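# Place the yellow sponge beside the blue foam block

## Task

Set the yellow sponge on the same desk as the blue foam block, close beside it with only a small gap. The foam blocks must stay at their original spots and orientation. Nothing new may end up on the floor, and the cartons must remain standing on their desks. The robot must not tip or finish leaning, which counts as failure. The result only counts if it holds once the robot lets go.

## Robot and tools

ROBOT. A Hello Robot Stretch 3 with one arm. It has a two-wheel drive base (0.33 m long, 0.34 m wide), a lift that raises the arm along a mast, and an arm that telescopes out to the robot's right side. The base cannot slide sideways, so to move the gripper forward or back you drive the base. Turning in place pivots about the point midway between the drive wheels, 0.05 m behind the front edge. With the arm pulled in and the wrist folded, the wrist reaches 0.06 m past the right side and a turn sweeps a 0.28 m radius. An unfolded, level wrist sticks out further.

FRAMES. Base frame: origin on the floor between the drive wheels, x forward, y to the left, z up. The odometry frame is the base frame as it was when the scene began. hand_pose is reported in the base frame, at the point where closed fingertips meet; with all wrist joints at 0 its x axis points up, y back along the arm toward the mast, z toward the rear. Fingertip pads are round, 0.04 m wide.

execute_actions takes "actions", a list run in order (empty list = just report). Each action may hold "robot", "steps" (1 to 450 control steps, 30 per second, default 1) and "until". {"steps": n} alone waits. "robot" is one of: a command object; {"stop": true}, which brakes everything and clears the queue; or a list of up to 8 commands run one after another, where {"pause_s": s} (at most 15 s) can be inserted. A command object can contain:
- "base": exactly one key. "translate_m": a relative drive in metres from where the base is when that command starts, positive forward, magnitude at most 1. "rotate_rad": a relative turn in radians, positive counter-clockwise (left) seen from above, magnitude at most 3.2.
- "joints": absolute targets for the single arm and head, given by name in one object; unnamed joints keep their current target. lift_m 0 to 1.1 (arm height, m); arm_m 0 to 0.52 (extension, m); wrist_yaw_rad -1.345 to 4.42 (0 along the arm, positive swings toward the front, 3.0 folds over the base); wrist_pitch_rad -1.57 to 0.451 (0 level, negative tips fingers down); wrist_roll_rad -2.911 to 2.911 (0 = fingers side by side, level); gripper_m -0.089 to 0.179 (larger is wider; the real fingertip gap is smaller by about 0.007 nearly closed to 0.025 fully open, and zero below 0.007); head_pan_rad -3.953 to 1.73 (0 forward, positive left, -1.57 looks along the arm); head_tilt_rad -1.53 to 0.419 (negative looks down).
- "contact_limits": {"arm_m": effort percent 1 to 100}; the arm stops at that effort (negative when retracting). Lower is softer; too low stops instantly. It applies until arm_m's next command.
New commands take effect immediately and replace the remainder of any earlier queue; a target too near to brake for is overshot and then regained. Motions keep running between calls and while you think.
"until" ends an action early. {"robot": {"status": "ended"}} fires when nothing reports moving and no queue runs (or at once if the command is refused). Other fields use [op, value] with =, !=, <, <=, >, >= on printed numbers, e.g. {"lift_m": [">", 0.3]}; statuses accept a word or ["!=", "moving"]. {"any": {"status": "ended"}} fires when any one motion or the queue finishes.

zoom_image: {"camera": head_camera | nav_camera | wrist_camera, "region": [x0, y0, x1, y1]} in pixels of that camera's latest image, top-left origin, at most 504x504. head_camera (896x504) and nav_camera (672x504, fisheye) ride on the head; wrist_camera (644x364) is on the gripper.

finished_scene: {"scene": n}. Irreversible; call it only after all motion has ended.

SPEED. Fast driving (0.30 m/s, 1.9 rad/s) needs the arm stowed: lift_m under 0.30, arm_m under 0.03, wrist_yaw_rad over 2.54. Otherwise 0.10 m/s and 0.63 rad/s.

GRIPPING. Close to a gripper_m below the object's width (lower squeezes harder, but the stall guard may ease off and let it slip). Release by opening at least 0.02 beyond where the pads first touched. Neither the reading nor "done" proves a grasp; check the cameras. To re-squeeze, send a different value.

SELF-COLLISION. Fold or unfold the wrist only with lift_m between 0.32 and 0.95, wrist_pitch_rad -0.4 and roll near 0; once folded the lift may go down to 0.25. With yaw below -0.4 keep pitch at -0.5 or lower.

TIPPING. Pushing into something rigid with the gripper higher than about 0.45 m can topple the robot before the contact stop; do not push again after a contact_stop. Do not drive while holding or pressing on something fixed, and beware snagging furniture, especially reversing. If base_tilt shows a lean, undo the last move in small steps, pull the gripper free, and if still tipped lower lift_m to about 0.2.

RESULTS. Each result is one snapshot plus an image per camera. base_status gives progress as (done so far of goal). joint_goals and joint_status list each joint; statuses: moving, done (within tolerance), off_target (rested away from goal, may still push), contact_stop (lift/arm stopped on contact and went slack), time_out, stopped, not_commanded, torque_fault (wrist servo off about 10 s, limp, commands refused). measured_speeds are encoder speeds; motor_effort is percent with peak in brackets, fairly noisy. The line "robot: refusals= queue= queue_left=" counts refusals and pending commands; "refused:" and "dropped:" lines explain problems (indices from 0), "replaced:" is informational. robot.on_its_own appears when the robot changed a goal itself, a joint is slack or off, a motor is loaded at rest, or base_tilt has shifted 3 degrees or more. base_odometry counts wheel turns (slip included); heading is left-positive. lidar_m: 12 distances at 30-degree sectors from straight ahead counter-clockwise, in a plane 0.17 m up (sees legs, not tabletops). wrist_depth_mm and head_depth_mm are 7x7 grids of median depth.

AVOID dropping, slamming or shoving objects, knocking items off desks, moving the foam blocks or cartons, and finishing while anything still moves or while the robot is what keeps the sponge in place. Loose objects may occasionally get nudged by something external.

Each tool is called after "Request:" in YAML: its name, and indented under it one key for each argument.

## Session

Request:
execute_actions:
  actions: []

Scene clock: 0.00 s.
robot.base_odometry: x=+0.000 y=+0.000 heading=+0.000 (m, m, rad; robot's odometry frame)
robot.turned_by_wheels: +0.000 (rad since the last result)
robot.turned_by_imu: +0.000 (rad since the last result)
robot.base_tilt: forward=+0.3 right=+0.7 (deg)
robot.lidar_m: 1.73 1.54 1.27 1.78 2.33 2.33 2.42 1.88 1.51 1.62 1.76 2.09
robot.head_depth_mm: 1800 2039 2015 2003 2015 1611 1903 / 1800 2145 2142 2127 2095 1727 1636 / 1814 2284 2279 2238 2235 2175 2180 / 1830 2445 2405 2410 2390 2352 2325 / 1824 2550 2606 2593 2580 2550 2375 / 1843 2589 2682 2703 2710 2656 2384 / 1864 2385 2374 2414 2394 2401 2300
robot.base_status: not_commanded
robot.joint_positions: lift_m=+0.532 arm_m=+0.002 wrist_yaw_rad=+2.854 wrist_pitch_rad=-0.430 wrist_roll_rad=-0.009 gripper_m=+0.037 head_pan_rad=+0.011 head_tilt_rad=-0.005
robot.joint_goals: lift_m=+0.532 arm_m=+0.002 wrist_yaw_rad=+2.854 wrist_pitch_rad=-0.430 wrist_roll_rad=-0.009 gripper_m=+0.037 head_pan_rad=+0.011 head_tilt_rad=-0.005
robot.joint_status: lift_m=not_commanded arm_m=not_commanded wrist_yaw_rad=not_commanded wrist_pitch_rad=not_commanded wrist_roll_rad=not_commanded gripper_m=not_commanded head_pan_rad=not_commanded head_tilt_rad=not_commanded
robot.measured_speeds: translate_m=+0.000 rotate_rad=+0.000 lift_m=+0.000 arm_m=+0.000 wrist_yaw_rad=+0.000 wrist_pitch_rad=+0.000 wrist_roll_rad=+0.000 head_pan_rad=+0.000 head_tilt_rad=+0.000
robot: refusals=0 queue=idle queue_left=0
robot.motor_effort: left_wheel=-1 right_wheel=+0 lift_m=+28 arm_m=+0 wrist_yaw_rad=+0 wrist_pitch_rad=+8 wrist_roll_rad=+0 gripper_m=+0 head_pan_rad=+1 head_tilt_rad=+3 (%)
robot.hand_pose: x=+0.0421 y=+0.0669 z=+0.5423 quat_wxyz=(+0.249, +0.702, +0.052, +0.665) (m; robot's base frame)
robot.wrist_depth_mm: - - - - - - - / - - - - - - - / - - - - - - - / - - - - - - - / 848 873 897 897 919 923 937 / 733 - 719 750 776 787 787 / 637 - 656 669 664 691 700
pictures: head_camera (sideways: a quarter turn clockwise sets it upright), nav_camera (sideways: a quarter turn counterclockwise sets it upright), wrist_camera
camera_calibration (this result's frames):
head_camera: T_world_to_cam=[[0.0314275, -0.0089807, -0.999466, 1.32327], [0.0117387, 0.999894, -0.00861544, 0.015177], [0.999437, -0.0114616, 0.0315296, -0.090012], [0, 0, 0, 1]] pos_world=[0.0481961, -0.00432322, 1.32553]
nav_camera: T_world_to_cam=[[0.0422963, -0.025056, 0.998791, -1.2612], [0.0139603, -0.999573, -0.0256668, 0.0849455], [0.999008, 0.0150291, -0.0419285, 0.00241731], [0, 0, 0, 1]] pos_world=[0.0497432, 0.0532723, 1.26195]
wrist_camera: T_world_to_cam=[[0.959351, -0.275152, 0.0627489, -0.0623117], [-0.11625, -0.587885, -0.800548, 0.503376], [0.257162, 0.760712, -0.595974, 0.430113], [0, 0, 0, 1]] pos_world=[0.00768763, -0.0484099, 0.663223]
Images, in order (width x height): head_camera 896x504, nav_camera 672x504, wrist_camera 644x364.

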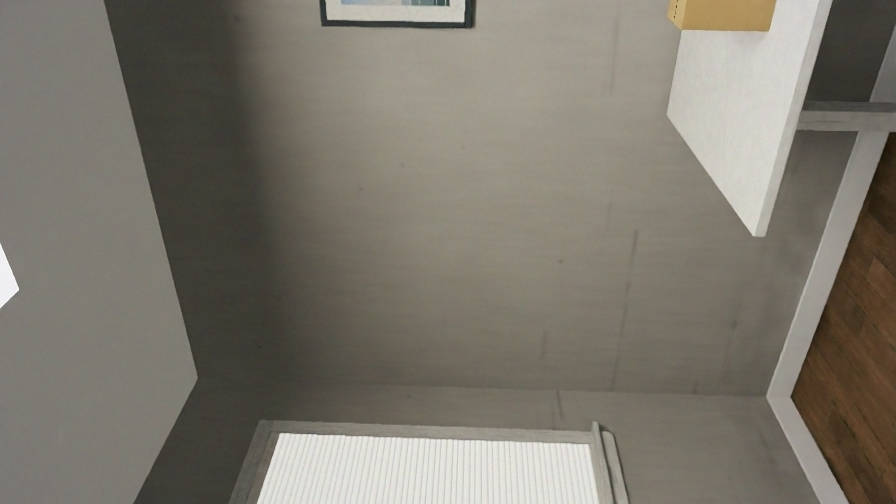

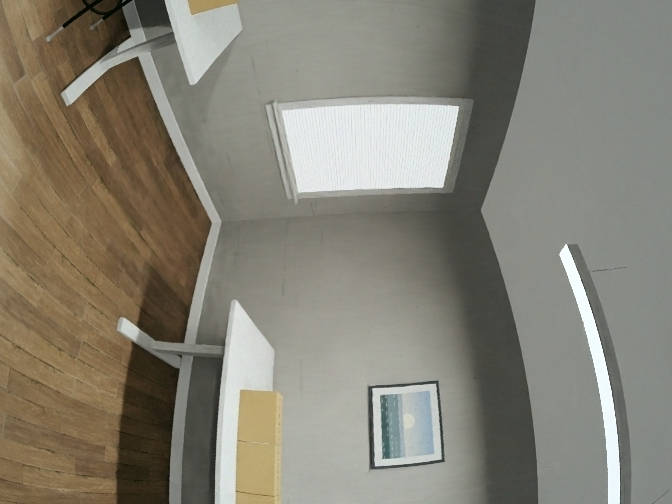

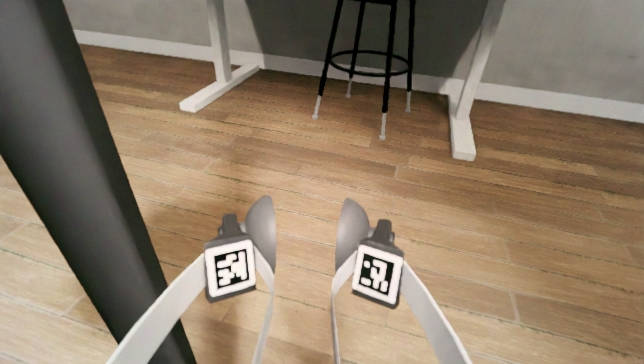

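Request:
execute_actions:
  actions:
    - {"robot":{"joints":{"head_tilt_rad":-0.65,"head_pan_rad":-1.3}},"steps":100,"until":{"robot":{"status":"ended"}}}

Request:
execute_actions:
  actions:
    - {"robot":{"joints":{"head_tilt_rad":-0.65,"head_pan_rad":-2.8}},"steps":100,"until":{"robot":{"status":"ended"}}}

Scene clock: 2.90 s.
robot.base_odometry: x=+0.000 y=+0.000 heading=+0.000 (m, m, rad; robot's odometry frame)
robot.turned_by_wheels: +0.000 (rad since the last result)
robot.turned_by_imu: +0.000 (rad since the last result)
robot.base_tilt: forward=+0.3 right=+0.7 (deg)
robot.lidar_m: 1.73 1.54 1.27 1.77 2.33 2.34 2.43 1.87 1.51 1.62 1.76 2.09
robot.head_depth_mm: 1789 1883 2044 2166 1808 1477 1250 / 1914 2083 2283 2321 1816 1486 1249 / 2121 2308 2537 2301 1786 1466 1248 / 2286 2524 2756 2265 1787 1459 1238 / 2204 2440 2683 2246 1780 1459 1241 / 2046 2238 2456 2239 1769 1453 1225 / 1892 2078 1604 2052 1739 1439 1219
robot.base_status: not_commanded
robot.joint_positions: lift_m=+0.532 arm_m=+0.002 wrist_yaw_rad=+2.854 wrist_pitch_rad=-0.430 wrist_roll_rad=-0.009 gripper_m=+0.037 head_pan_rad=-1.293 head_tilt_rad=-0.641
robot.joint_goals: lift_m=+0.532 arm_m=+0.002 wrist_yaw_rad=+2.854 wrist_pitch_rad=-0.430 wrist_roll_rad=-0.009 gripper_m=+0.037 head_pan_rad=-1.300 head_tilt_rad=-0.650
robot.joint_status: lift_m=not_commanded arm_m=not_commanded wrist_yaw_rad=not_commanded wrist_pitch_rad=not_commanded wrist_roll_rad=not_commanded gripper_m=not_commanded head_pan_rad=done head_tilt_rad=done
robot.measured_speeds: translate_m=+0.000 rotate_rad=+0.000 lift_m=+0.000 arm_m=+0.000 wrist_yaw_rad=+0.000 wrist_pitch_rad=+0.000 wrist_roll_rad=+0.000 head_pan_rad=+0.000 head_tilt_rad=+0.000
robot: refusals=0 queue=done queue_left=0
robot.motor_effort: left_wheel=-1(1) right_wheel=+0(0) lift_m=+28(28) arm_m=+0(0) wrist_yaw_rad=+0(0) wrist_pitch_rad=+7(8) wrist_roll_rad=+0(0) gripper_m=+0(1) head_pan_rad=-3(38) head_tilt_rad=-5(49) (%)
robot.hand_pose: x=+0.0421 y=+0.0669 z=+0.5423 quat_wxyz=(+0.249, +0.702, +0.052, +0.665) (m; robot's base frame)
robot.wrist_depth_mm: - - - - - - - / - - - - - - - / - - - - - - - / - - - - - - - / 829 883 900 884 916 915 948 / 735 - 730 771 784 776 788 / 637 - 652 665 664 684 694
pictures: head_camera (sideways: a quarter turn clockwise sets it upright), nav_camera (sideways: a quarter turn counterclockwise sets it upright), wrist_camera
camera_calibration (this result's frames):
head_camera: T_world_to_cam=[[-0.16508, 0.544331, -0.822468, 1.09326], [0.965021, 0.261354, -0.0207209, 0.0251094], [0.203676, -0.797119, -0.568434, 0.695699], [0, 0, 0, 1]] pos_world=[0.0145458, -0.0471001, 1.29515]
nav_camera: T_world_to_cam=[[0.147616, -0.61023, 0.77835, -0.97409], [-0.964914, -0.261634, -0.0221244, 0.0862844], [0.217144, -0.747774, -0.627441, 0.769172], [0, 0, 0, 1]] pos_world=[0.060027, 0.00332321, 1.2427]
wrist_camera: T_world_to_cam=[[0.959351, -0.275152, 0.0627488, -0.0623116], [-0.11625, -0.587885, -0.800548, 0.503376], [0.257162, 0.760712, -0.595974, 0.430113], [0, 0, 0, 1]] pos_world=[0.00768764, -0.0484099, 0.663223]
Images, in order (width x height): head_camera 896x504, nav_camera 672x504, wrist_camera 644x364.

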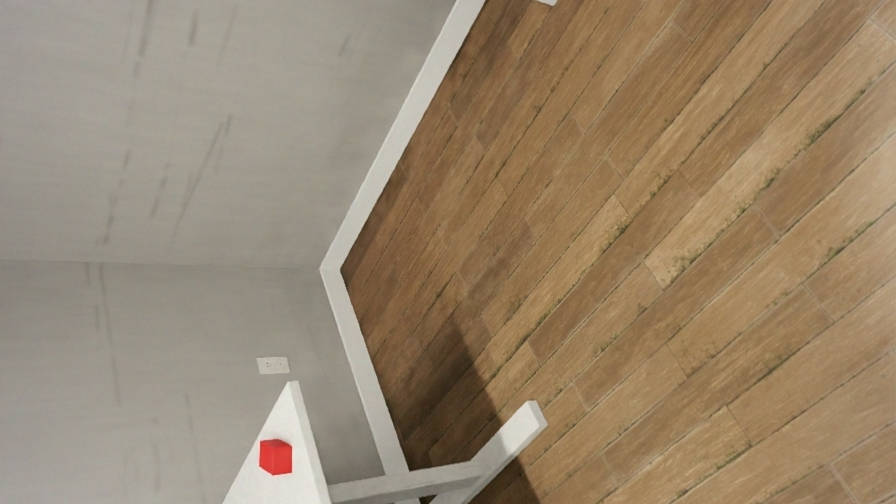

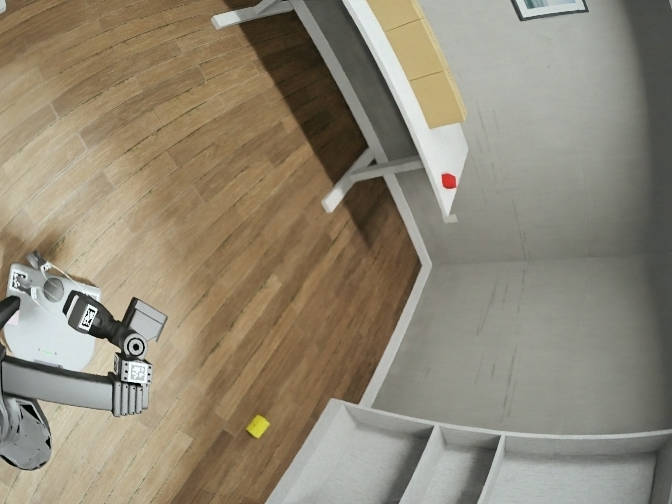

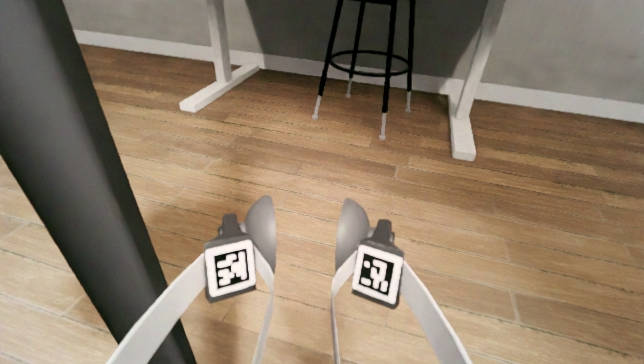

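Scene clock: 4.23 s.
robot.base_odometry: x=+0.000 y=+0.000 heading=+0.000 (m, m, rad; robot's odometry frame)
robot.turned_by_wheels: +0.000 (rad since the last result)
robot.turned_by_imu: +0.000 (rad since the last result)
robot.base_tilt: forward=+0.4 right=+0.7 (deg)
robot.lidar_m: 1.73 1.54 1.27 1.78 2.34 2.33 2.43 1.87 1.51 1.62 1.76 2.09
robot.head_depth_mm: 2502 2822 3072 2308 1822 1473 1252 / 2317 2623 2872 2308 1808 1476 1253 / 2099 2378 2745 2284 1788 1463 1241 / 1935 2167 2475 2259 1789 1471 1240 / 1795 2014 2230 2250 1764 1458 1239 / 1712 1883 2075 2195 1723 1455 1224 / 1612 1777 1936 2078 1672 1445 1226
robot.base_status: not_commanded
robot.joint_positions: lift_m=+0.532 arm_m=+0.002 wrist_yaw_rad=+2.854 wrist_pitch_rad=-0.430 wrist_roll_rad=-0.009 gripper_m=+0.037 head_pan_rad=-2.793 head_tilt_rad=-0.642
robot.joint_goals: lift_m=+0.532 arm_m=+0.002 wrist_yaw_rad=+2.854 wrist_pitch_rad=-0.430 wrist_roll_rad=-0.009 gripper_m=+0.037 head_pan_rad=-2.800 head_tilt_rad=-0.650
robot.joint_status: lift_m=not_commanded arm_m=not_commanded wrist_yaw_rad=not_commanded wrist_pitch_rad=not_commanded wrist_roll_rad=not_commanded gripper_m=not_commanded head_pan_rad=done head_tilt_rad=done
robot.measured_speeds: translate_m=+0.000 rotate_rad=+0.000 lift_m=+0.000 arm_m=+0.000 wrist_yaw_rad=+0.000 wrist_pitch_rad=+0.000 wrist_roll_rad=+0.000 head_pan_rad=+0.000 head_tilt_rad=+0.000
robot: refusals=0 queue=done queue_left=0
robot.motor_effort: left_wheel=-1(1) right_wheel=+0(0) lift_m=+28(28) arm_m=+0(0) wrist_yaw_rad=+0(0) wrist_pitch_rad=+8(8) wrist_roll_rad=+0(0) gripper_m=+0(0) head_pan_rad=-3(38) head_tilt_rad=-5(7) (%)
robot.hand_pose: x=+0.0421 y=+0.0669 z=+0.5423 quat_wxyz=(+0.249, +0.702, +0.052, +0.665) (m; robot's base frame)
robot.wrist_depth_mm: - - - - - - - / - - - - - - - / - - - - - - - / - - - - - - - / 842 869 909 901 945 937 942 / 736 - 723 756 780 802 794 / 636 - 667 660 674 681 694
pictures: head_camera (sideways: a quarter turn clockwise sets it upright), nav_camera (sideways: a quarter turn counterclockwise sets it upright), wrist_camera
camera_calibration (this result's frames):
head_camera: T_world_to_cam=[[0.531567, 0.203271, -0.822264, 1.08874], [0.328968, -0.944114, -0.0207258, 0.0289957], [-0.780523, -0.259481, -0.568729, 0.702086], [0, 0, 0, 1]] pos_world=[-0.0402824, -0.0117555, 1.29513]
nav_camera: T_world_to_cam=[[-0.598522, -0.190507, 0.778125, -0.969245], [-0.329226, 0.943992, -0.0221197, 0.0824005], [-0.73033, -0.269418, -0.62772, 0.775315], [0, 0, 0, 1]] pos_world=[0.0132494, -0.0535496, 1.2427]
wrist_camera: T_world_to_cam=[[0.959351, -0.275152, 0.0627486, -0.0623115], [-0.11625, -0.587885, -0.800548, 0.503376], [0.257162, 0.760712, -0.595974, 0.430113], [0, 0, 0, 1]] pos_world=[0.00768763, -0.0484099, 0.663223]
Images, in order (width x height): head_camera 896x504, nav_camera 672x504, wrist_camera 644x364.

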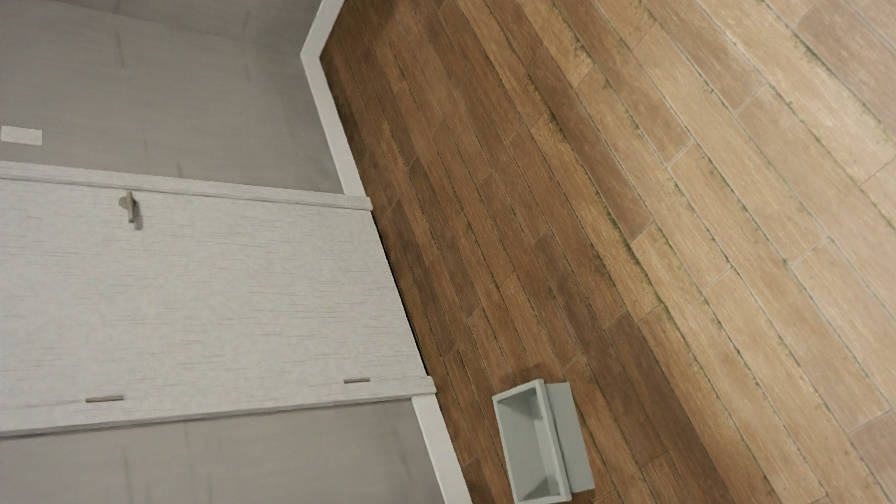

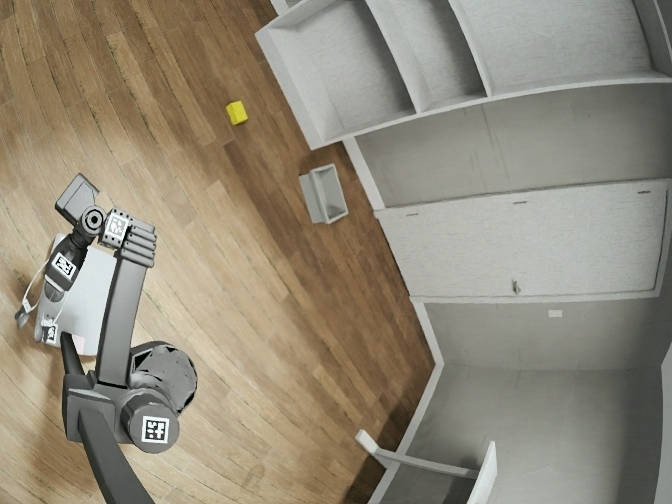

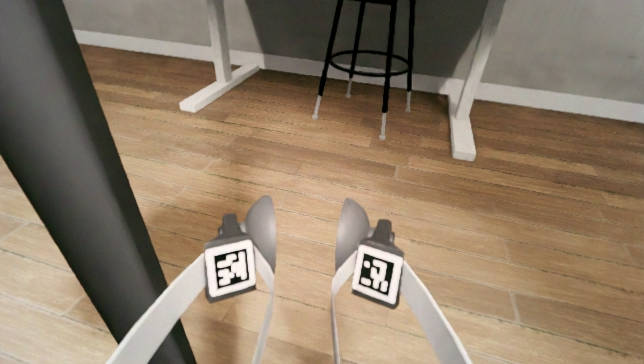

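Request:
execute_actions:
  actions:
    - {"robot":{"base":{"rotate_rad":-1.65},"joints":{"lift_m":0.28,"head_pan_rad":-1.5,"head_tilt_rad":-1.2}},"steps":300,"until":{"robot":{"status":"ended"}}}
    - {"robot":{"base":{"translate_m":1.0}},"steps":300,"until":{"robot":{"translate_m":[">=",0.88]}}}
    - {"robot":{"joints":{"arm_m":0.25,"lift_m":0.3}},"steps":300,"until":{"robot":{"arm_m":[">=",0.17]}}}
    - {"robot":{"joints":{"wrist_pitch_rad":-1.57,"gripper_m":0.15}},"steps":300,"until":{"robot":{"status":"ended"}}}

Scene clock: 16.00 s.
robot.base_odometry: x=-0.079 y=-0.997 heading=-1.650 (m, m, rad; robot's odometry frame)
robot.turned_by_wheels: -1.650 (rad since the last result)
robot.turned_by_imu: -1.657 (rad since the last result)
robot.base_tilt: forward=+0.3 right=+0.8 (deg)
robot.lidar_m: 0.98 1.33 1.18 1.66 2.24 2.23 2.22 3.14 2.75 0.93 0.93 0.64
robot.head_depth_mm: 1921 1713 1543 1413 1290 1203 1134 / 1912 1702 1546 1419 1290 1214 - / 1882 1705 1520 1428 1289 - - / 1822 1691 1497 1422 1274 - - / 1606 1648 1484 1385 1275 1184 1102 / 960 1245 1408 1387 1275 1170 1095 / 842 1293 1374 1316 1268 1172 1093
robot.base_status: done (translate_m +1.0000 of +1.0000)
robot.joint_positions: lift_m=+0.300 arm_m=+0.250 wrist_yaw_rad=+2.854 wrist_pitch_rad=-1.563 wrist_roll_rad=-0.009 gripper_m=+0.150 head_pan_rad=-1.506 head_tilt_rad=-1.186
robot.joint_goals: lift_m=+0.300 arm_m=+0.250 wrist_yaw_rad=+2.854 wrist_pitch_rad=-1.570 wrist_roll_rad=-0.009 gripper_m=+0.150 head_pan_rad=-1.500 head_tilt_rad=-1.200
robot.joint_status: lift_m=done arm_m=done wrist_yaw_rad=not_commanded wrist_pitch_rad=done wrist_roll_rad=not_commanded gripper_m=done head_pan_rad=done head_tilt_rad=done
robot.measured_speeds: translate_m=+0.000 rotate_rad=+0.000 lift_m=+0.000 arm_m=+0.000 wrist_yaw_rad=+0.000 wrist_pitch_rad=+0.000 wrist_roll_rad=+0.000 head_pan_rad=+0.000 head_tilt_rad=+0.000
robot: refusals=0 queue=done queue_left=0
robot.motor_effort: left_wheel=+2(10) right_wheel=-3(9) lift_m=+30(31) arm_m=+3(3) wrist_yaw_rad=+0(0) wrist_pitch_rad=-4(8) wrist_roll_rad=+0(0) gripper_m=+0(89) head_pan_rad=+3(40) head_tilt_rad=-9(50) (%)
robot.hand_pose: x=-0.0275 y=-0.4160 z=+0.1822 quat_wxyz=(+0.564, +0.566, +0.423, +0.428) (m; robot's base frame)
robot.wrist_depth_mm: 307 311 309 311 313 315 315 / 316 319 318 319 320 324 325 / 326 328 328 329 289 333 334 / 335 335 337 336 337 343 346 / 345 346 347 350 351 353 355 / 352 360 359 357 365 - 369 / 370 372 371 370 375 378 380
pictures: head_camera (sideways: a quarter turn clockwise sets it upright), nav_camera (sideways: a quarter turn counterclockwise sets it upright), wrist_camera
camera_calibration (this result's frames):
head_camera: T_world_to_cam=[[-0.0681432, 0.909945, -0.409091, 0.554047], [0.997669, 0.0635894, -0.0247413, 0.0301279], [0.00350063, -0.409824, -0.912158, 1.14387], [0, 0, 0, 1]] pos_world=[0.00369259, -0.0372822, 1.27079]
nav_camera: T_world_to_cam=[[0.0350932, -0.939402, 0.341017, -0.403638], [-0.999057, -0.0417021, -0.0120667, 0.0733862], [0.0255566, -0.340272, -0.93998, 1.17666], [0, 0, 0, 1]] pos_world=[0.0574105, 0.0242674, 1.24457]
wrist_camera: T_world_to_cam=[[0.973898, -0.226175, 0.0191667, -0.0771928], [-0.225344, -0.95326, 0.201283, -0.414409], [-0.0272544, -0.200348, -0.979346, 0.262987], [0, 0, 0, 1]] pos_world=[-0.011039, -0.35981, 0.342448]
Images, in order (width x height): head_camera 896x504, nav_camera 672x504, wrist_camera 644x364.

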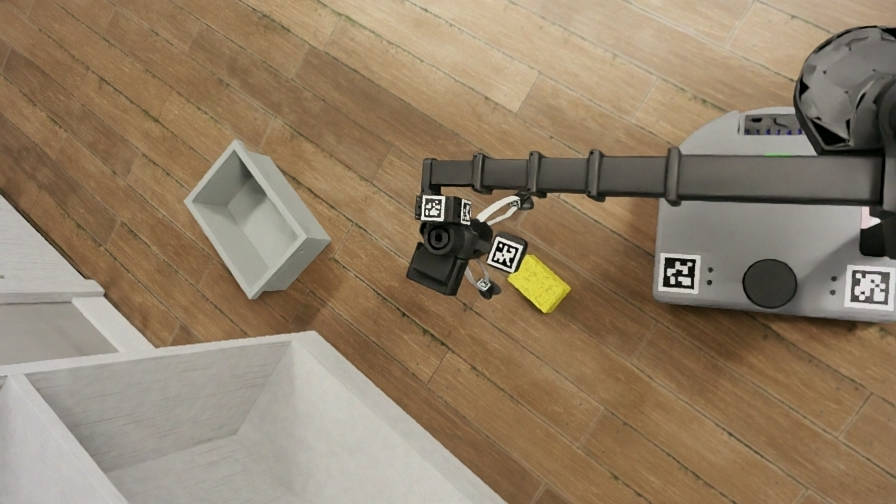

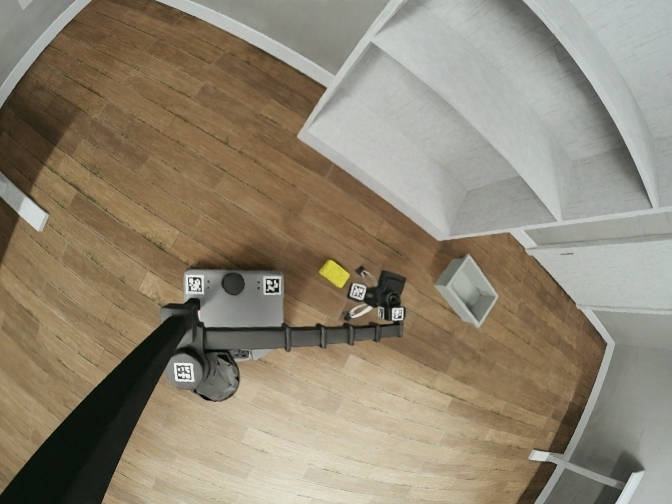

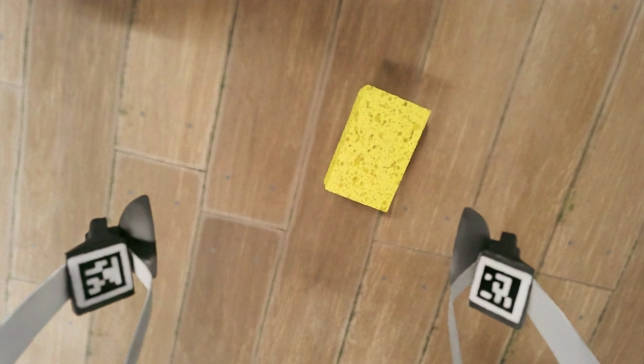

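Request:
execute_actions:
  actions:
    - {"robot":{"base":{"translate_m":0.064},"joints":{"arm_m":0.237,"wrist_roll_rad":0.35,"lift_m":0.22}},"steps":300,"until":{"robot":{"base_status":["!=","moving"]}}}
    - {"robot":{"joints":{"lift_m":0.157}},"steps":300,"until":{"robot":{"status":"ended"}}}

Scene clock: 19.67 s.
robot.base_odometry: x=-0.084 y=-1.061 heading=-1.650 (m, m, rad; robot's odometry frame)
robot.turned_by_wheels: +0.000 (rad since the last result)
robot.turned_by_imu: +0.000 (rad since the last result)
robot.base_tilt: forward=+0.4 right=+0.7 (deg)
robot.lidar_m: 0.93 1.25 1.17 1.16 2.19 2.45 2.69 3.19 2.78 0.92 0.87 0.58
robot.head_depth_mm: 1914 1709 1558 1415 1293 1206 1123 / 1895 1714 1531 1407 1299 1215 - / 1896 1683 1494 1410 1290 - - / 1770 1680 1508 1418 1262 - - / 1023 1262 1444 1384 1274 1182 1105 / 855 1302 1396 1362 1273 1181 1094 / 815 1224 1356 1279 1265 1179 1099
robot.base_status: done (translate_m +0.0640 of +0.0640)
robot.joint_positions: lift_m=+0.157 arm_m=+0.237 wrist_yaw_rad=+2.854 wrist_pitch_rad=-1.564 wrist_roll_rad=+0.346 gripper_m=+0.150 head_pan_rad=-1.506 head_tilt_rad=-1.186
robot.joint_goals: lift_m=+0.157 arm_m=+0.237 wrist_yaw_rad=+2.854 wrist_pitch_rad=-1.570 wrist_roll_rad=+0.350 gripper_m=+0.150 head_pan_rad=-1.500 head_tilt_rad=-1.200
robot.joint_status: lift_m=done arm_m=done wrist_yaw_rad=not_commanded wrist_pitch_rad=done wrist_roll_rad=done gripper_m=done head_pan_rad=done head_tilt_rad=done
robot.measured_speeds: translate_m=+0.000 rotate_rad=+0.000 lift_m=+0.000 arm_m=+0.000 wrist_yaw_rad=+0.000 wrist_pitch_rad=+0.000 wrist_roll_rad=+0.000 head_pan_rad=+0.000 head_tilt_rad=+0.000
robot: refusals=0 queue=done queue_left=0
robot.motor_effort: left_wheel=+2(6) right_wheel=-3(6) lift_m=+24(29) arm_m=-2(4) wrist_yaw_rad=+0(0) wrist_pitch_rad=-4(4) wrist_roll_rad=+2(2) gripper_m=+0(0) head_pan_rad=+4(4) head_tilt_rad=-9(9) (%)
robot.hand_pose: x=-0.0275 y=-0.4039 z=+0.0394 quat_wxyz=(+0.630, +0.632, +0.318, +0.321) (m; robot's base frame)
robot.wrist_depth_mm: 179 179 180 180 181 181 182 / 183 185 185 185 186 186 187 / 190 190 189 183 192 193 192 / 195 196 194 152 196 199 199 / 201 200 200 157 204 202 205 / - 208 208 162 210 - 212 / 216 215 215 216 218 219 220
pictures: head_camera (sideways: a quarter turn clockwise sets it upright), nav_camera (sideways: a quarter turn counterclockwise sets it upright), wrist_camera
camera_calibration (this result's frames):
head_camera: T_world_to_cam=[[-0.0681429, 0.909945, -0.409091, 0.554047], [0.997669, 0.0635891, -0.0247413, 0.0301279], [0.00350049, -0.409824, -0.912158, 1.14387], [0, 0, 0, 1]] pos_world=[0.00369258, -0.0372822, 1.27079]
nav_camera: T_world_to_cam=[[0.0350928, -0.939402, 0.341017, -0.403638], [-0.999057, -0.0417018, -0.0120667, 0.0733862], [0.0255565, -0.340272, -0.93998, 1.17666], [0, 0, 0, 1]] pos_world=[0.0574105, 0.0242674, 1.24457]
wrist_camera: T_world_to_cam=[[0.834864, -0.550192, 0.0170433, -0.206257], [-0.541793, -0.81586, 0.202071, -0.327371], [-0.0972728, -0.177936, -0.979223, 0.132747], [0, 0, 0, 1]] pos_world=[0.0077425, -0.35695, 0.199656]
Images, in order (width x height): head_camera 896x504, nav_camera 672x504, wrist_camera 644x364.

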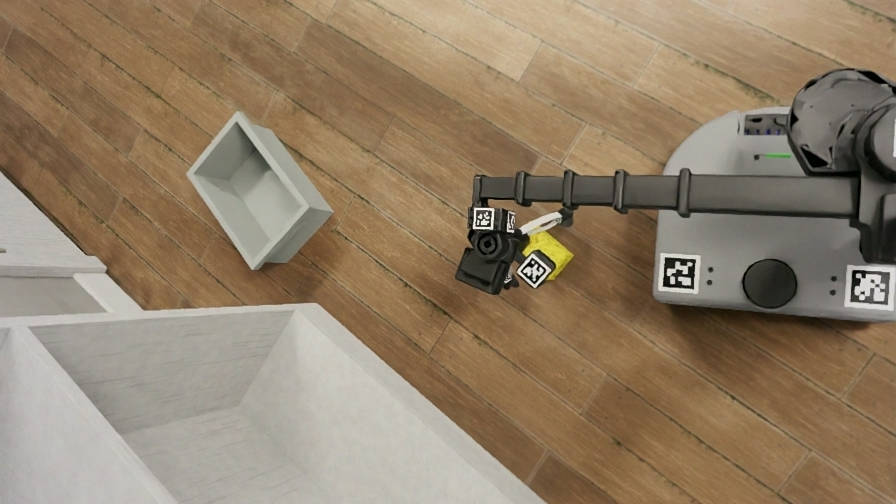

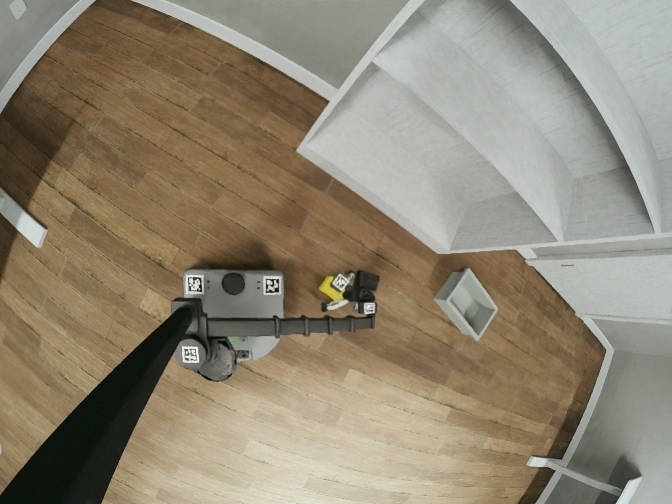

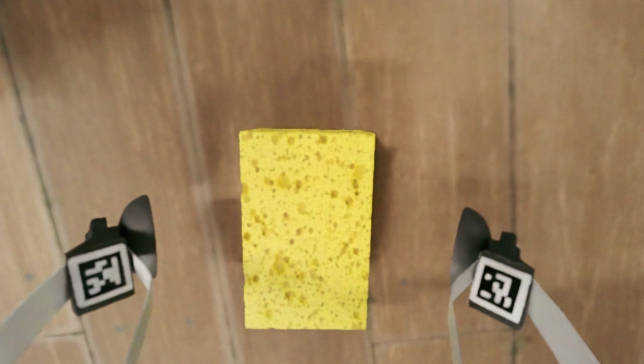

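Request:
execute_actions:
  actions:
    - {"robot":{"joints":{"gripper_m":0.03,"head_pan_rad":1.6,"head_tilt_rad":-0.4}},"steps":300,"until":{"robot":{"gripper_m_status":["!=","moving"]}}}
    - {"robot":{"joints":{"lift_m":0.29}},"steps":300,"until":{"robot":{"head_pan_rad_status":["!=","moving"]}}}

Scene clock: 22.57 s.
robot.base_odometry: x=-0.084 y=-1.061 heading=-1.650 (m, m, rad; robot's odometry frame)
robot.turned_by_wheels: +0.000 (rad since the last result)
robot.turned_by_imu: +0.000 (rad since the last result)
robot.base_tilt: forward=+0.3 right=+0.7 (deg)
robot.lidar_m: 0.92 1.26 1.16 1.16 2.19 2.45 2.70 3.17 2.78 0.92 0.87 0.58
robot.head_depth_mm: 1316 1392 1470 1548 1608 1736 1467 / 1389 1479 1542 1584 1091 1468 1456 / 1450 1546 1629 1623 1031 1747 1416 / 1525 1617 1731 1412 1132 1814 1445 / 1599 1719 1844 1200 1186 1785 1444 / 1663 1806 1949 1268 1235 1766 1437 / 1810 1930 2090 1331 2157 1770 1416
robot.base_status: done (translate_m +0.0640 of +0.0640)
robot.joint_positions: lift_m=+0.193 arm_m=+0.237 wrist_yaw_rad=+2.854 wrist_pitch_rad=-1.564 wrist_roll_rad=+0.346 gripper_m=+0.031 head_pan_rad=+1.593 head_tilt_rad=-0.409
robot.joint_goals: lift_m=+0.290 arm_m=+0.237 wrist_yaw_rad=+2.854 wrist_pitch_rad=-1.570 wrist_roll_rad=+0.350 gripper_m=+0.030 head_pan_rad=+1.600 head_tilt_rad=-0.400
robot.joint_status: lift_m=moving arm_m=done wrist_yaw_rad=not_commanded wrist_pitch_rad=done wrist_roll_rad=done gripper_m=done head_pan_rad=done head_tilt_rad=done
robot.measured_speeds: translate_m=+0.000 rotate_rad=+0.000 lift_m=+0.110 arm_m=+0.000 wrist_yaw_rad=+0.000 wrist_pitch_rad=+0.000 wrist_roll_rad=+0.000 head_pan_rad=+0.000 head_tilt_rad=+0.000
robot: refusals=0 queue=running queue_left=0
robot.motor_effort: left_wheel=+3(3) right_wheel=-3(3) lift_m=+31(34) arm_m=-2(2) wrist_yaw_rad=+0(0) wrist_pitch_rad=-4(4) wrist_roll_rad=+2(2) gripper_m=-15(94) head_pan_rad=+4(38) head_tilt_rad=+6(55) (%)
robot.hand_pose: x=-0.0275 y=-0.4039 z=+0.0751 quat_wxyz=(+0.630, +0.632, +0.318, +0.321) (m; robot's base frame)
robot.wrist_depth_mm: 211 212 212 214 214 214 215 / 217 217 218 220 220 220 220 / 225 224 224 186 226 227 227 / 231 231 229 151 233 233 236 / 237 240 156 156 240 242 242 / 244 246 163 161 247 249 250 / 253 254 255 255 257 259 258
pictures: head_camera (sideways: a quarter turn clockwise sets it upright), nav_camera (sideways: a quarter turn counterclockwise sets it upright), wrist_camera
camera_calibration (this result's frames):
head_camera: T_world_to_cam=[[0.0173355, -0.363331, -0.931499, 1.23436], [-0.999847, -0.00402836, -0.0170363, 0.0323039], [0.00243739, 0.931651, -0.363346, 0.430065], [0, 0, 0, 1]] pos_world=[0.00985247, 0.0479395, 1.30661]
nav_camera: T_world_to_cam=[[0.0160589, 0.431257, 0.902086, -1.13463], [0.999597, 0.0142017, -0.0245841, 0.0775102], [-0.0234132, 0.902117, -0.430855, 0.514868], [0, 0, 0, 1]] pos_world=[-0.0472033, 0.0237468, 1.24728]
wrist_camera: T_world_to_cam=[[0.834861, -0.550197, 0.0170496, -0.20687], [-0.541797, -0.815853, 0.202091, -0.334587], [-0.0972801, -0.177956, -0.979218, 0.167689], [0, 0, 0, 1]] pos_world=[0.00774218, -0.356952, 0.235349]
Images, in order (width x height): head_camera 896x504, nav_camera 672x504, wrist_camera 644x364.

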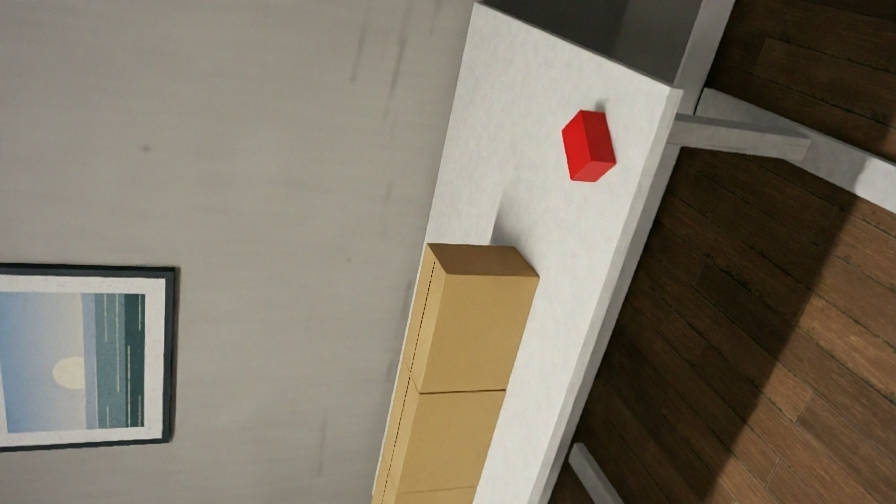

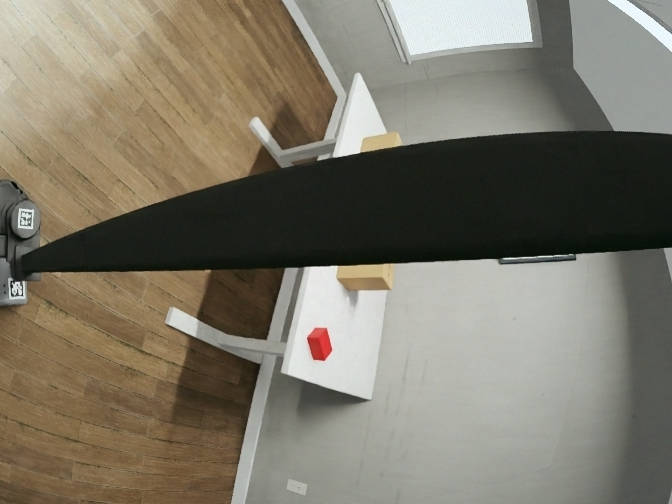

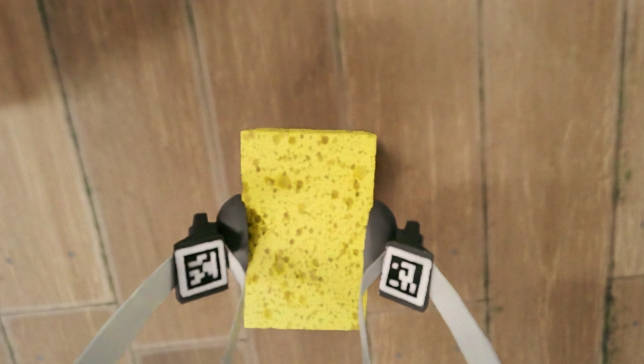

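Request:
execute_actions:
  actions:
    - {"robot":{"base":{"rotate_rad":1.89},"joints":{"wrist_pitch_rad":-0.4,"wrist_roll_rad":0.0,"wrist_yaw_rad":2.7,"head_pan_rad":-0.95,"head_tilt_rad":-0.7}},"steps":25}
    - {"robot":{"joints":{"arm_m":0.0}},"steps":300,"until":{"robot":{"status":"ended"}}}
    - {"robot":[{"base":{"translate_m":0.64}},{"base":{"rotate_rad":0.52}}],"steps":300,"until":{"robot":{"status":"ended"}}}

Scene clock: 34.47 s.
robot.base_odometry: x=+0.538 y=-0.909 heading=+0.760 (m, m, rad; robot's odometry frame)
robot.turned_by_wheels: +2.410 (rad since the last result)
robot.turned_by_imu: +2.418 (rad since the last result)
robot.base_tilt: forward=+0.4 right=+0.7 (deg)
robot.lidar_m: 2.41 2.08 2.22 3.39 2.54 1.48 1.12 1.37 1.29 0.71 1.15 1.24
robot.head_depth_mm: 921 1011 1117 960 765 634 579 / 953 1056 1158 701 720 633 1168 / 990 1099 1189 649 697 630 1192 / 1034 1149 1224 666 708 642 1213 / 1073 1193 1241 689 734 670 1218 / 1119 1256 1221 709 740 1310 1200 / 1159 1313 1215 753 739 1359 1192
robot.base_status: done (rotate_rad +0.5198 of +0.5200)
robot.joint_positions: lift_m=+0.290 arm_m=+0.002 wrist_yaw_rad=+2.701 wrist_pitch_rad=-0.423 wrist_roll_rad=+0.004 gripper_m=+0.031 head_pan_rad=-0.943 head_tilt_rad=-0.692
robot.joint_goals: lift_m=+0.290 arm_m=+0.000 wrist_yaw_rad=+2.700 wrist_pitch_rad=-0.400 wrist_roll_rad=+0.000 gripper_m=+0.030 head_pan_rad=-0.950 head_tilt_rad=-0.700
robot.joint_status: lift_m=done arm_m=done wrist_yaw_rad=done wrist_pitch_rad=done wrist_roll_rad=done gripper_m=done head_pan_rad=done head_tilt_rad=done
robot.measured_speeds: translate_m=+0.000 rotate_rad=+0.000 lift_m=+0.000 arm_m=+0.000 wrist_yaw_rad=+0.000 wrist_pitch_rad=+0.000 wrist_roll_rad=+0.000 head_pan_rad=+0.000 head_tilt_rad=+0.000
robot: refusals=0 queue=done queue_left=0
robot.motor_effort: left_wheel=-3(11) right_wheel=+3(9) lift_m=+31(33) arm_m=-3(5) wrist_yaw_rad=-1(4) wrist_pitch_rad=+11(14) wrist_roll_rad=-2(2) gripper_m=-16(15) head_pan_rad=-2(41) head_tilt_rad=-5(38) (%)
robot.hand_pose: x=+0.0742 y=+0.0554 z=+0.3015 quat_wxyz=(+0.296, +0.708, -0.007, +0.641) (m; robot's base frame)
robot.wrist_depth_mm: - - - - - - - / - - - - - - - / 842 857 873 899 922 931 959 / 686 675 647 151 726 736 743 / 572 563 157 156 615 590 605 / - 496 161 160 498 506 506 / - - 400 403 430 439 438
pictures: head_camera (sideways: a quarter turn clockwise sets it upright), nav_camera (sideways: a quarter turn counterclockwise sets it upright), wrist_camera
camera_calibration (this result's frames):
head_camera: T_world_to_cam=[[-0.365379, 0.487691, -0.792878, 1.0559], [0.816489, 0.576965, -0.0213749, 0.0268655], [0.447038, -0.655186, -0.609006, 0.746995], [0, 0, 0, 1]] pos_world=[0.0299339, -0.0410335, 1.2927]
nav_camera: T_world_to_cam=[[0.370202, -0.553734, 0.745875, -0.933119], [-0.817556, -0.57545, -0.0214314, 0.0844819], [0.441081, -0.601861, -0.665741, 0.817627], [0, 0, 0, 1]] pos_world=[0.0538715, 0.0240131, 1.24213]
wrist_camera: T_world_to_cam=[[0.904602, -0.423169, 0.0512255, -0.0654683], [-0.213025, -0.552894, -0.805561, 0.314333], [0.369211, 0.717799, -0.590295, 0.279479], [0, 0, 0, 1]] pos_world=[0.0229967, -0.0545214, 0.421543]
Images, in order (width x height): head_camera 896x504, nav_camera 672x504, wrist_camera 644x364.

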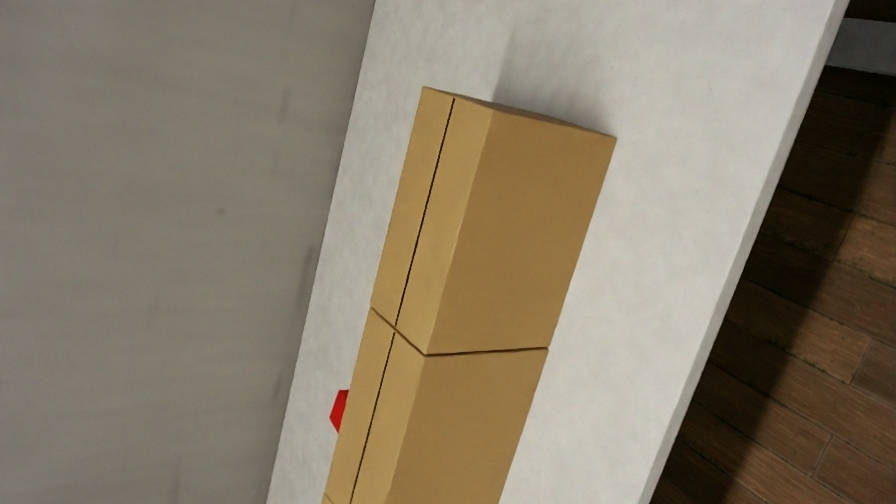

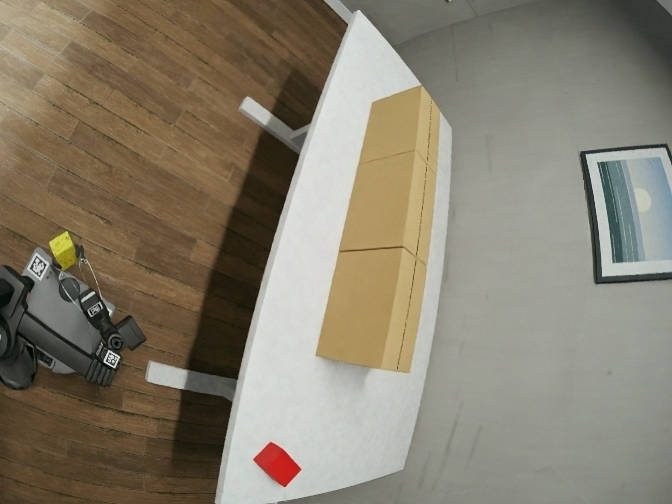

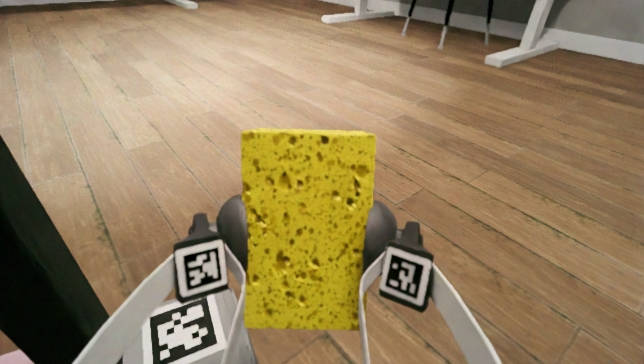

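Request:
execute_actions:
  actions:
    - {"robot":[{"base":{"rotate_rad":0.775}},{"base":{"translate_m":1.0}}],"steps":300,"until":{"robot":{"y":[">=",-0.4]}}}
    - {"robot":[{"base":{"translate_m":0.96}},{"base":{"rotate_rad":0.825}}],"steps":400,"until":{"robot":{"status":"ended"}}}

Scene clock: 45.20 s.
robot.base_odometry: x=+0.591 y=+0.564 heading=+2.360 (m, m, rad; robot's odometry frame)
robot.turned_by_wheels: +1.600 (rad since the last result)
robot.turned_by_imu: +1.603 (rad since the last result)
robot.base_tilt: forward=+0.4 right=+0.6 (deg)
robot.lidar_m: 2.44 2.44 2.91 2.32 2.58 2.05 1.46 1.92 1.29 0.72 0.52 0.75
robot.head_depth_mm: 935 1029 1127 933 720 635 1148 / 972 1069 1161 655 634 633 1197 / 1011 1113 1197 651 673 643 1222 / 1058 1165 1238 660 701 660 1188 / 1093 1226 1236 683 724 1052 1209 / 1141 1286 1219 706 741 1314 1202 / 1198 1369 1210 745 761 1385 1186
robot.base_status: done (rotate_rad +0.8248 of +0.8250)
robot.joint_positions: lift_m=+0.290 arm_m=+0.002 wrist_yaw_rad=+2.701 wrist_pitch_rad=-0.423 wrist_roll_rad=+0.004 gripper_m=+0.031 head_pan_rad=-0.943 head_tilt_rad=-0.692
robot.joint_goals: lift_m=+0.290 arm_m=+0.000 wrist_yaw_rad=+2.700 wrist_pitch_rad=-0.400 wrist_roll_rad=+0.000 gripper_m=+0.030 head_pan_rad=-0.950 head_tilt_rad=-0.700
robot.joint_status: lift_m=done arm_m=done wrist_yaw_rad=done wrist_pitch_rad=done wrist_roll_rad=done gripper_m=done head_pan_rad=done head_tilt_rad=done
robot.measured_speeds: translate_m=+0.000 rotate_rad=+0.000 lift_m=+0.000 arm_m=+0.000 wrist_yaw_rad=+0.000 wrist_pitch_rad=+0.000 wrist_roll_rad=+0.000 head_pan_rad=+0.000 head_tilt_rad=+0.000
robot: refusals=0 queue=done queue_left=0
robot.motor_effort: left_wheel=-4(11) right_wheel=+3(10) lift_m=+30(30) arm_m=-3(3) wrist_yaw_rad=-1(1) wrist_pitch_rad=+12(11) wrist_roll_rad=-2(2) gripper_m=-15(16) head_pan_rad=-2(2) head_tilt_rad=-6(6) (%)
robot.hand_pose: x=+0.0742 y=+0.0554 z=+0.3015 quat_wxyz=(+0.296, +0.708, -0.007, +0.641) (m; robot's base frame)
robot.wrist_depth_mm: - - - - - - - / - - - - - - - / 870 866 879 895 919 944 946 / 669 688 635 151 727 723 748 / 578 562 157 157 607 601 602 / - 495 161 161 489 502 507 / - - 403 408 428 444 440
pictures: head_camera (sideways: a quarter turn clockwise sets it upright), nav_camera (sideways: a quarter turn counterclockwise sets it upright), wrist_camera
camera_calibration (this result's frames):
head_camera: T_world_to_cam=[[-0.365397, 0.487751, -0.792833, 1.05584], [0.816508, 0.576938, -0.0213758, 0.0268666], [0.446989, -0.655165, -0.609064, 0.747072], [0, 0, 0, 1]] pos_world=[0.0299321, -0.0410338, 1.2927]
nav_camera: T_world_to_cam=[[0.370215, -0.553791, 0.745826, -0.933055], [-0.817577, -0.575421, -0.0214304, 0.0844806], [0.441031, -0.601836, -0.665796, 0.817699], [0, 0, 0, 1]] pos_world=[0.0538697, 0.024015, 1.24213]
wrist_camera: T_world_to_cam=[[0.904589, -0.423196, 0.0512282, -0.0654733], [-0.213004, -0.552819, -0.805618, 0.31437], [0.369254, 0.717841, -0.590217, 0.279453], [0, 0, 0, 1]] pos_world=[0.0229992, -0.0545208, 0.421554]
Images, in order (width x height): head_camera 896x504, nav_camera 672x504, wrist_camera 644x364.

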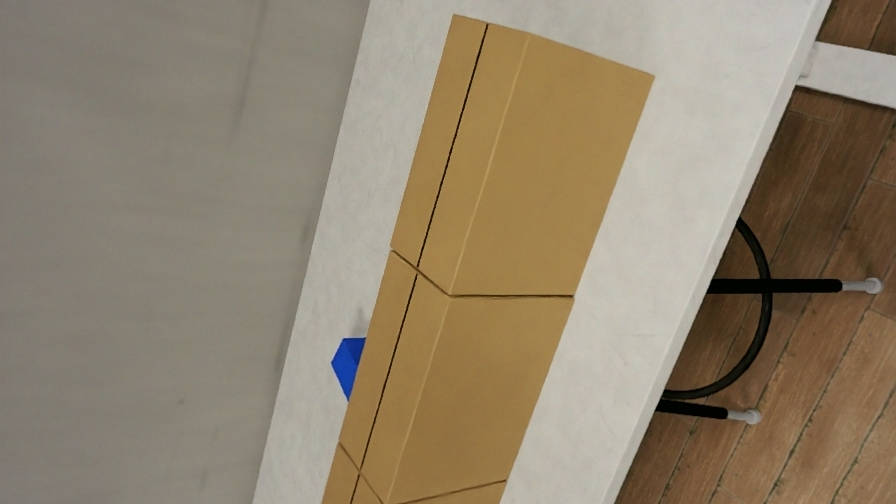

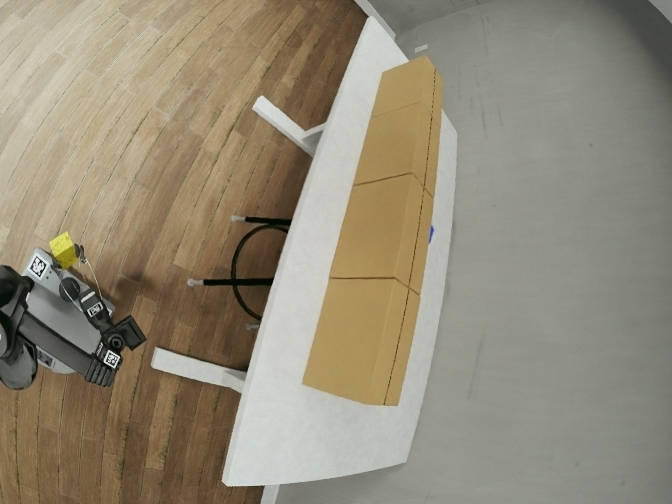

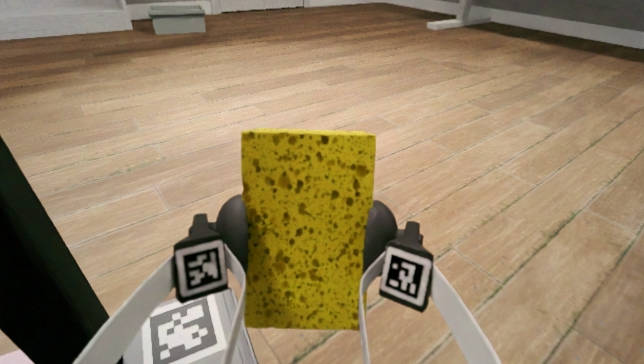

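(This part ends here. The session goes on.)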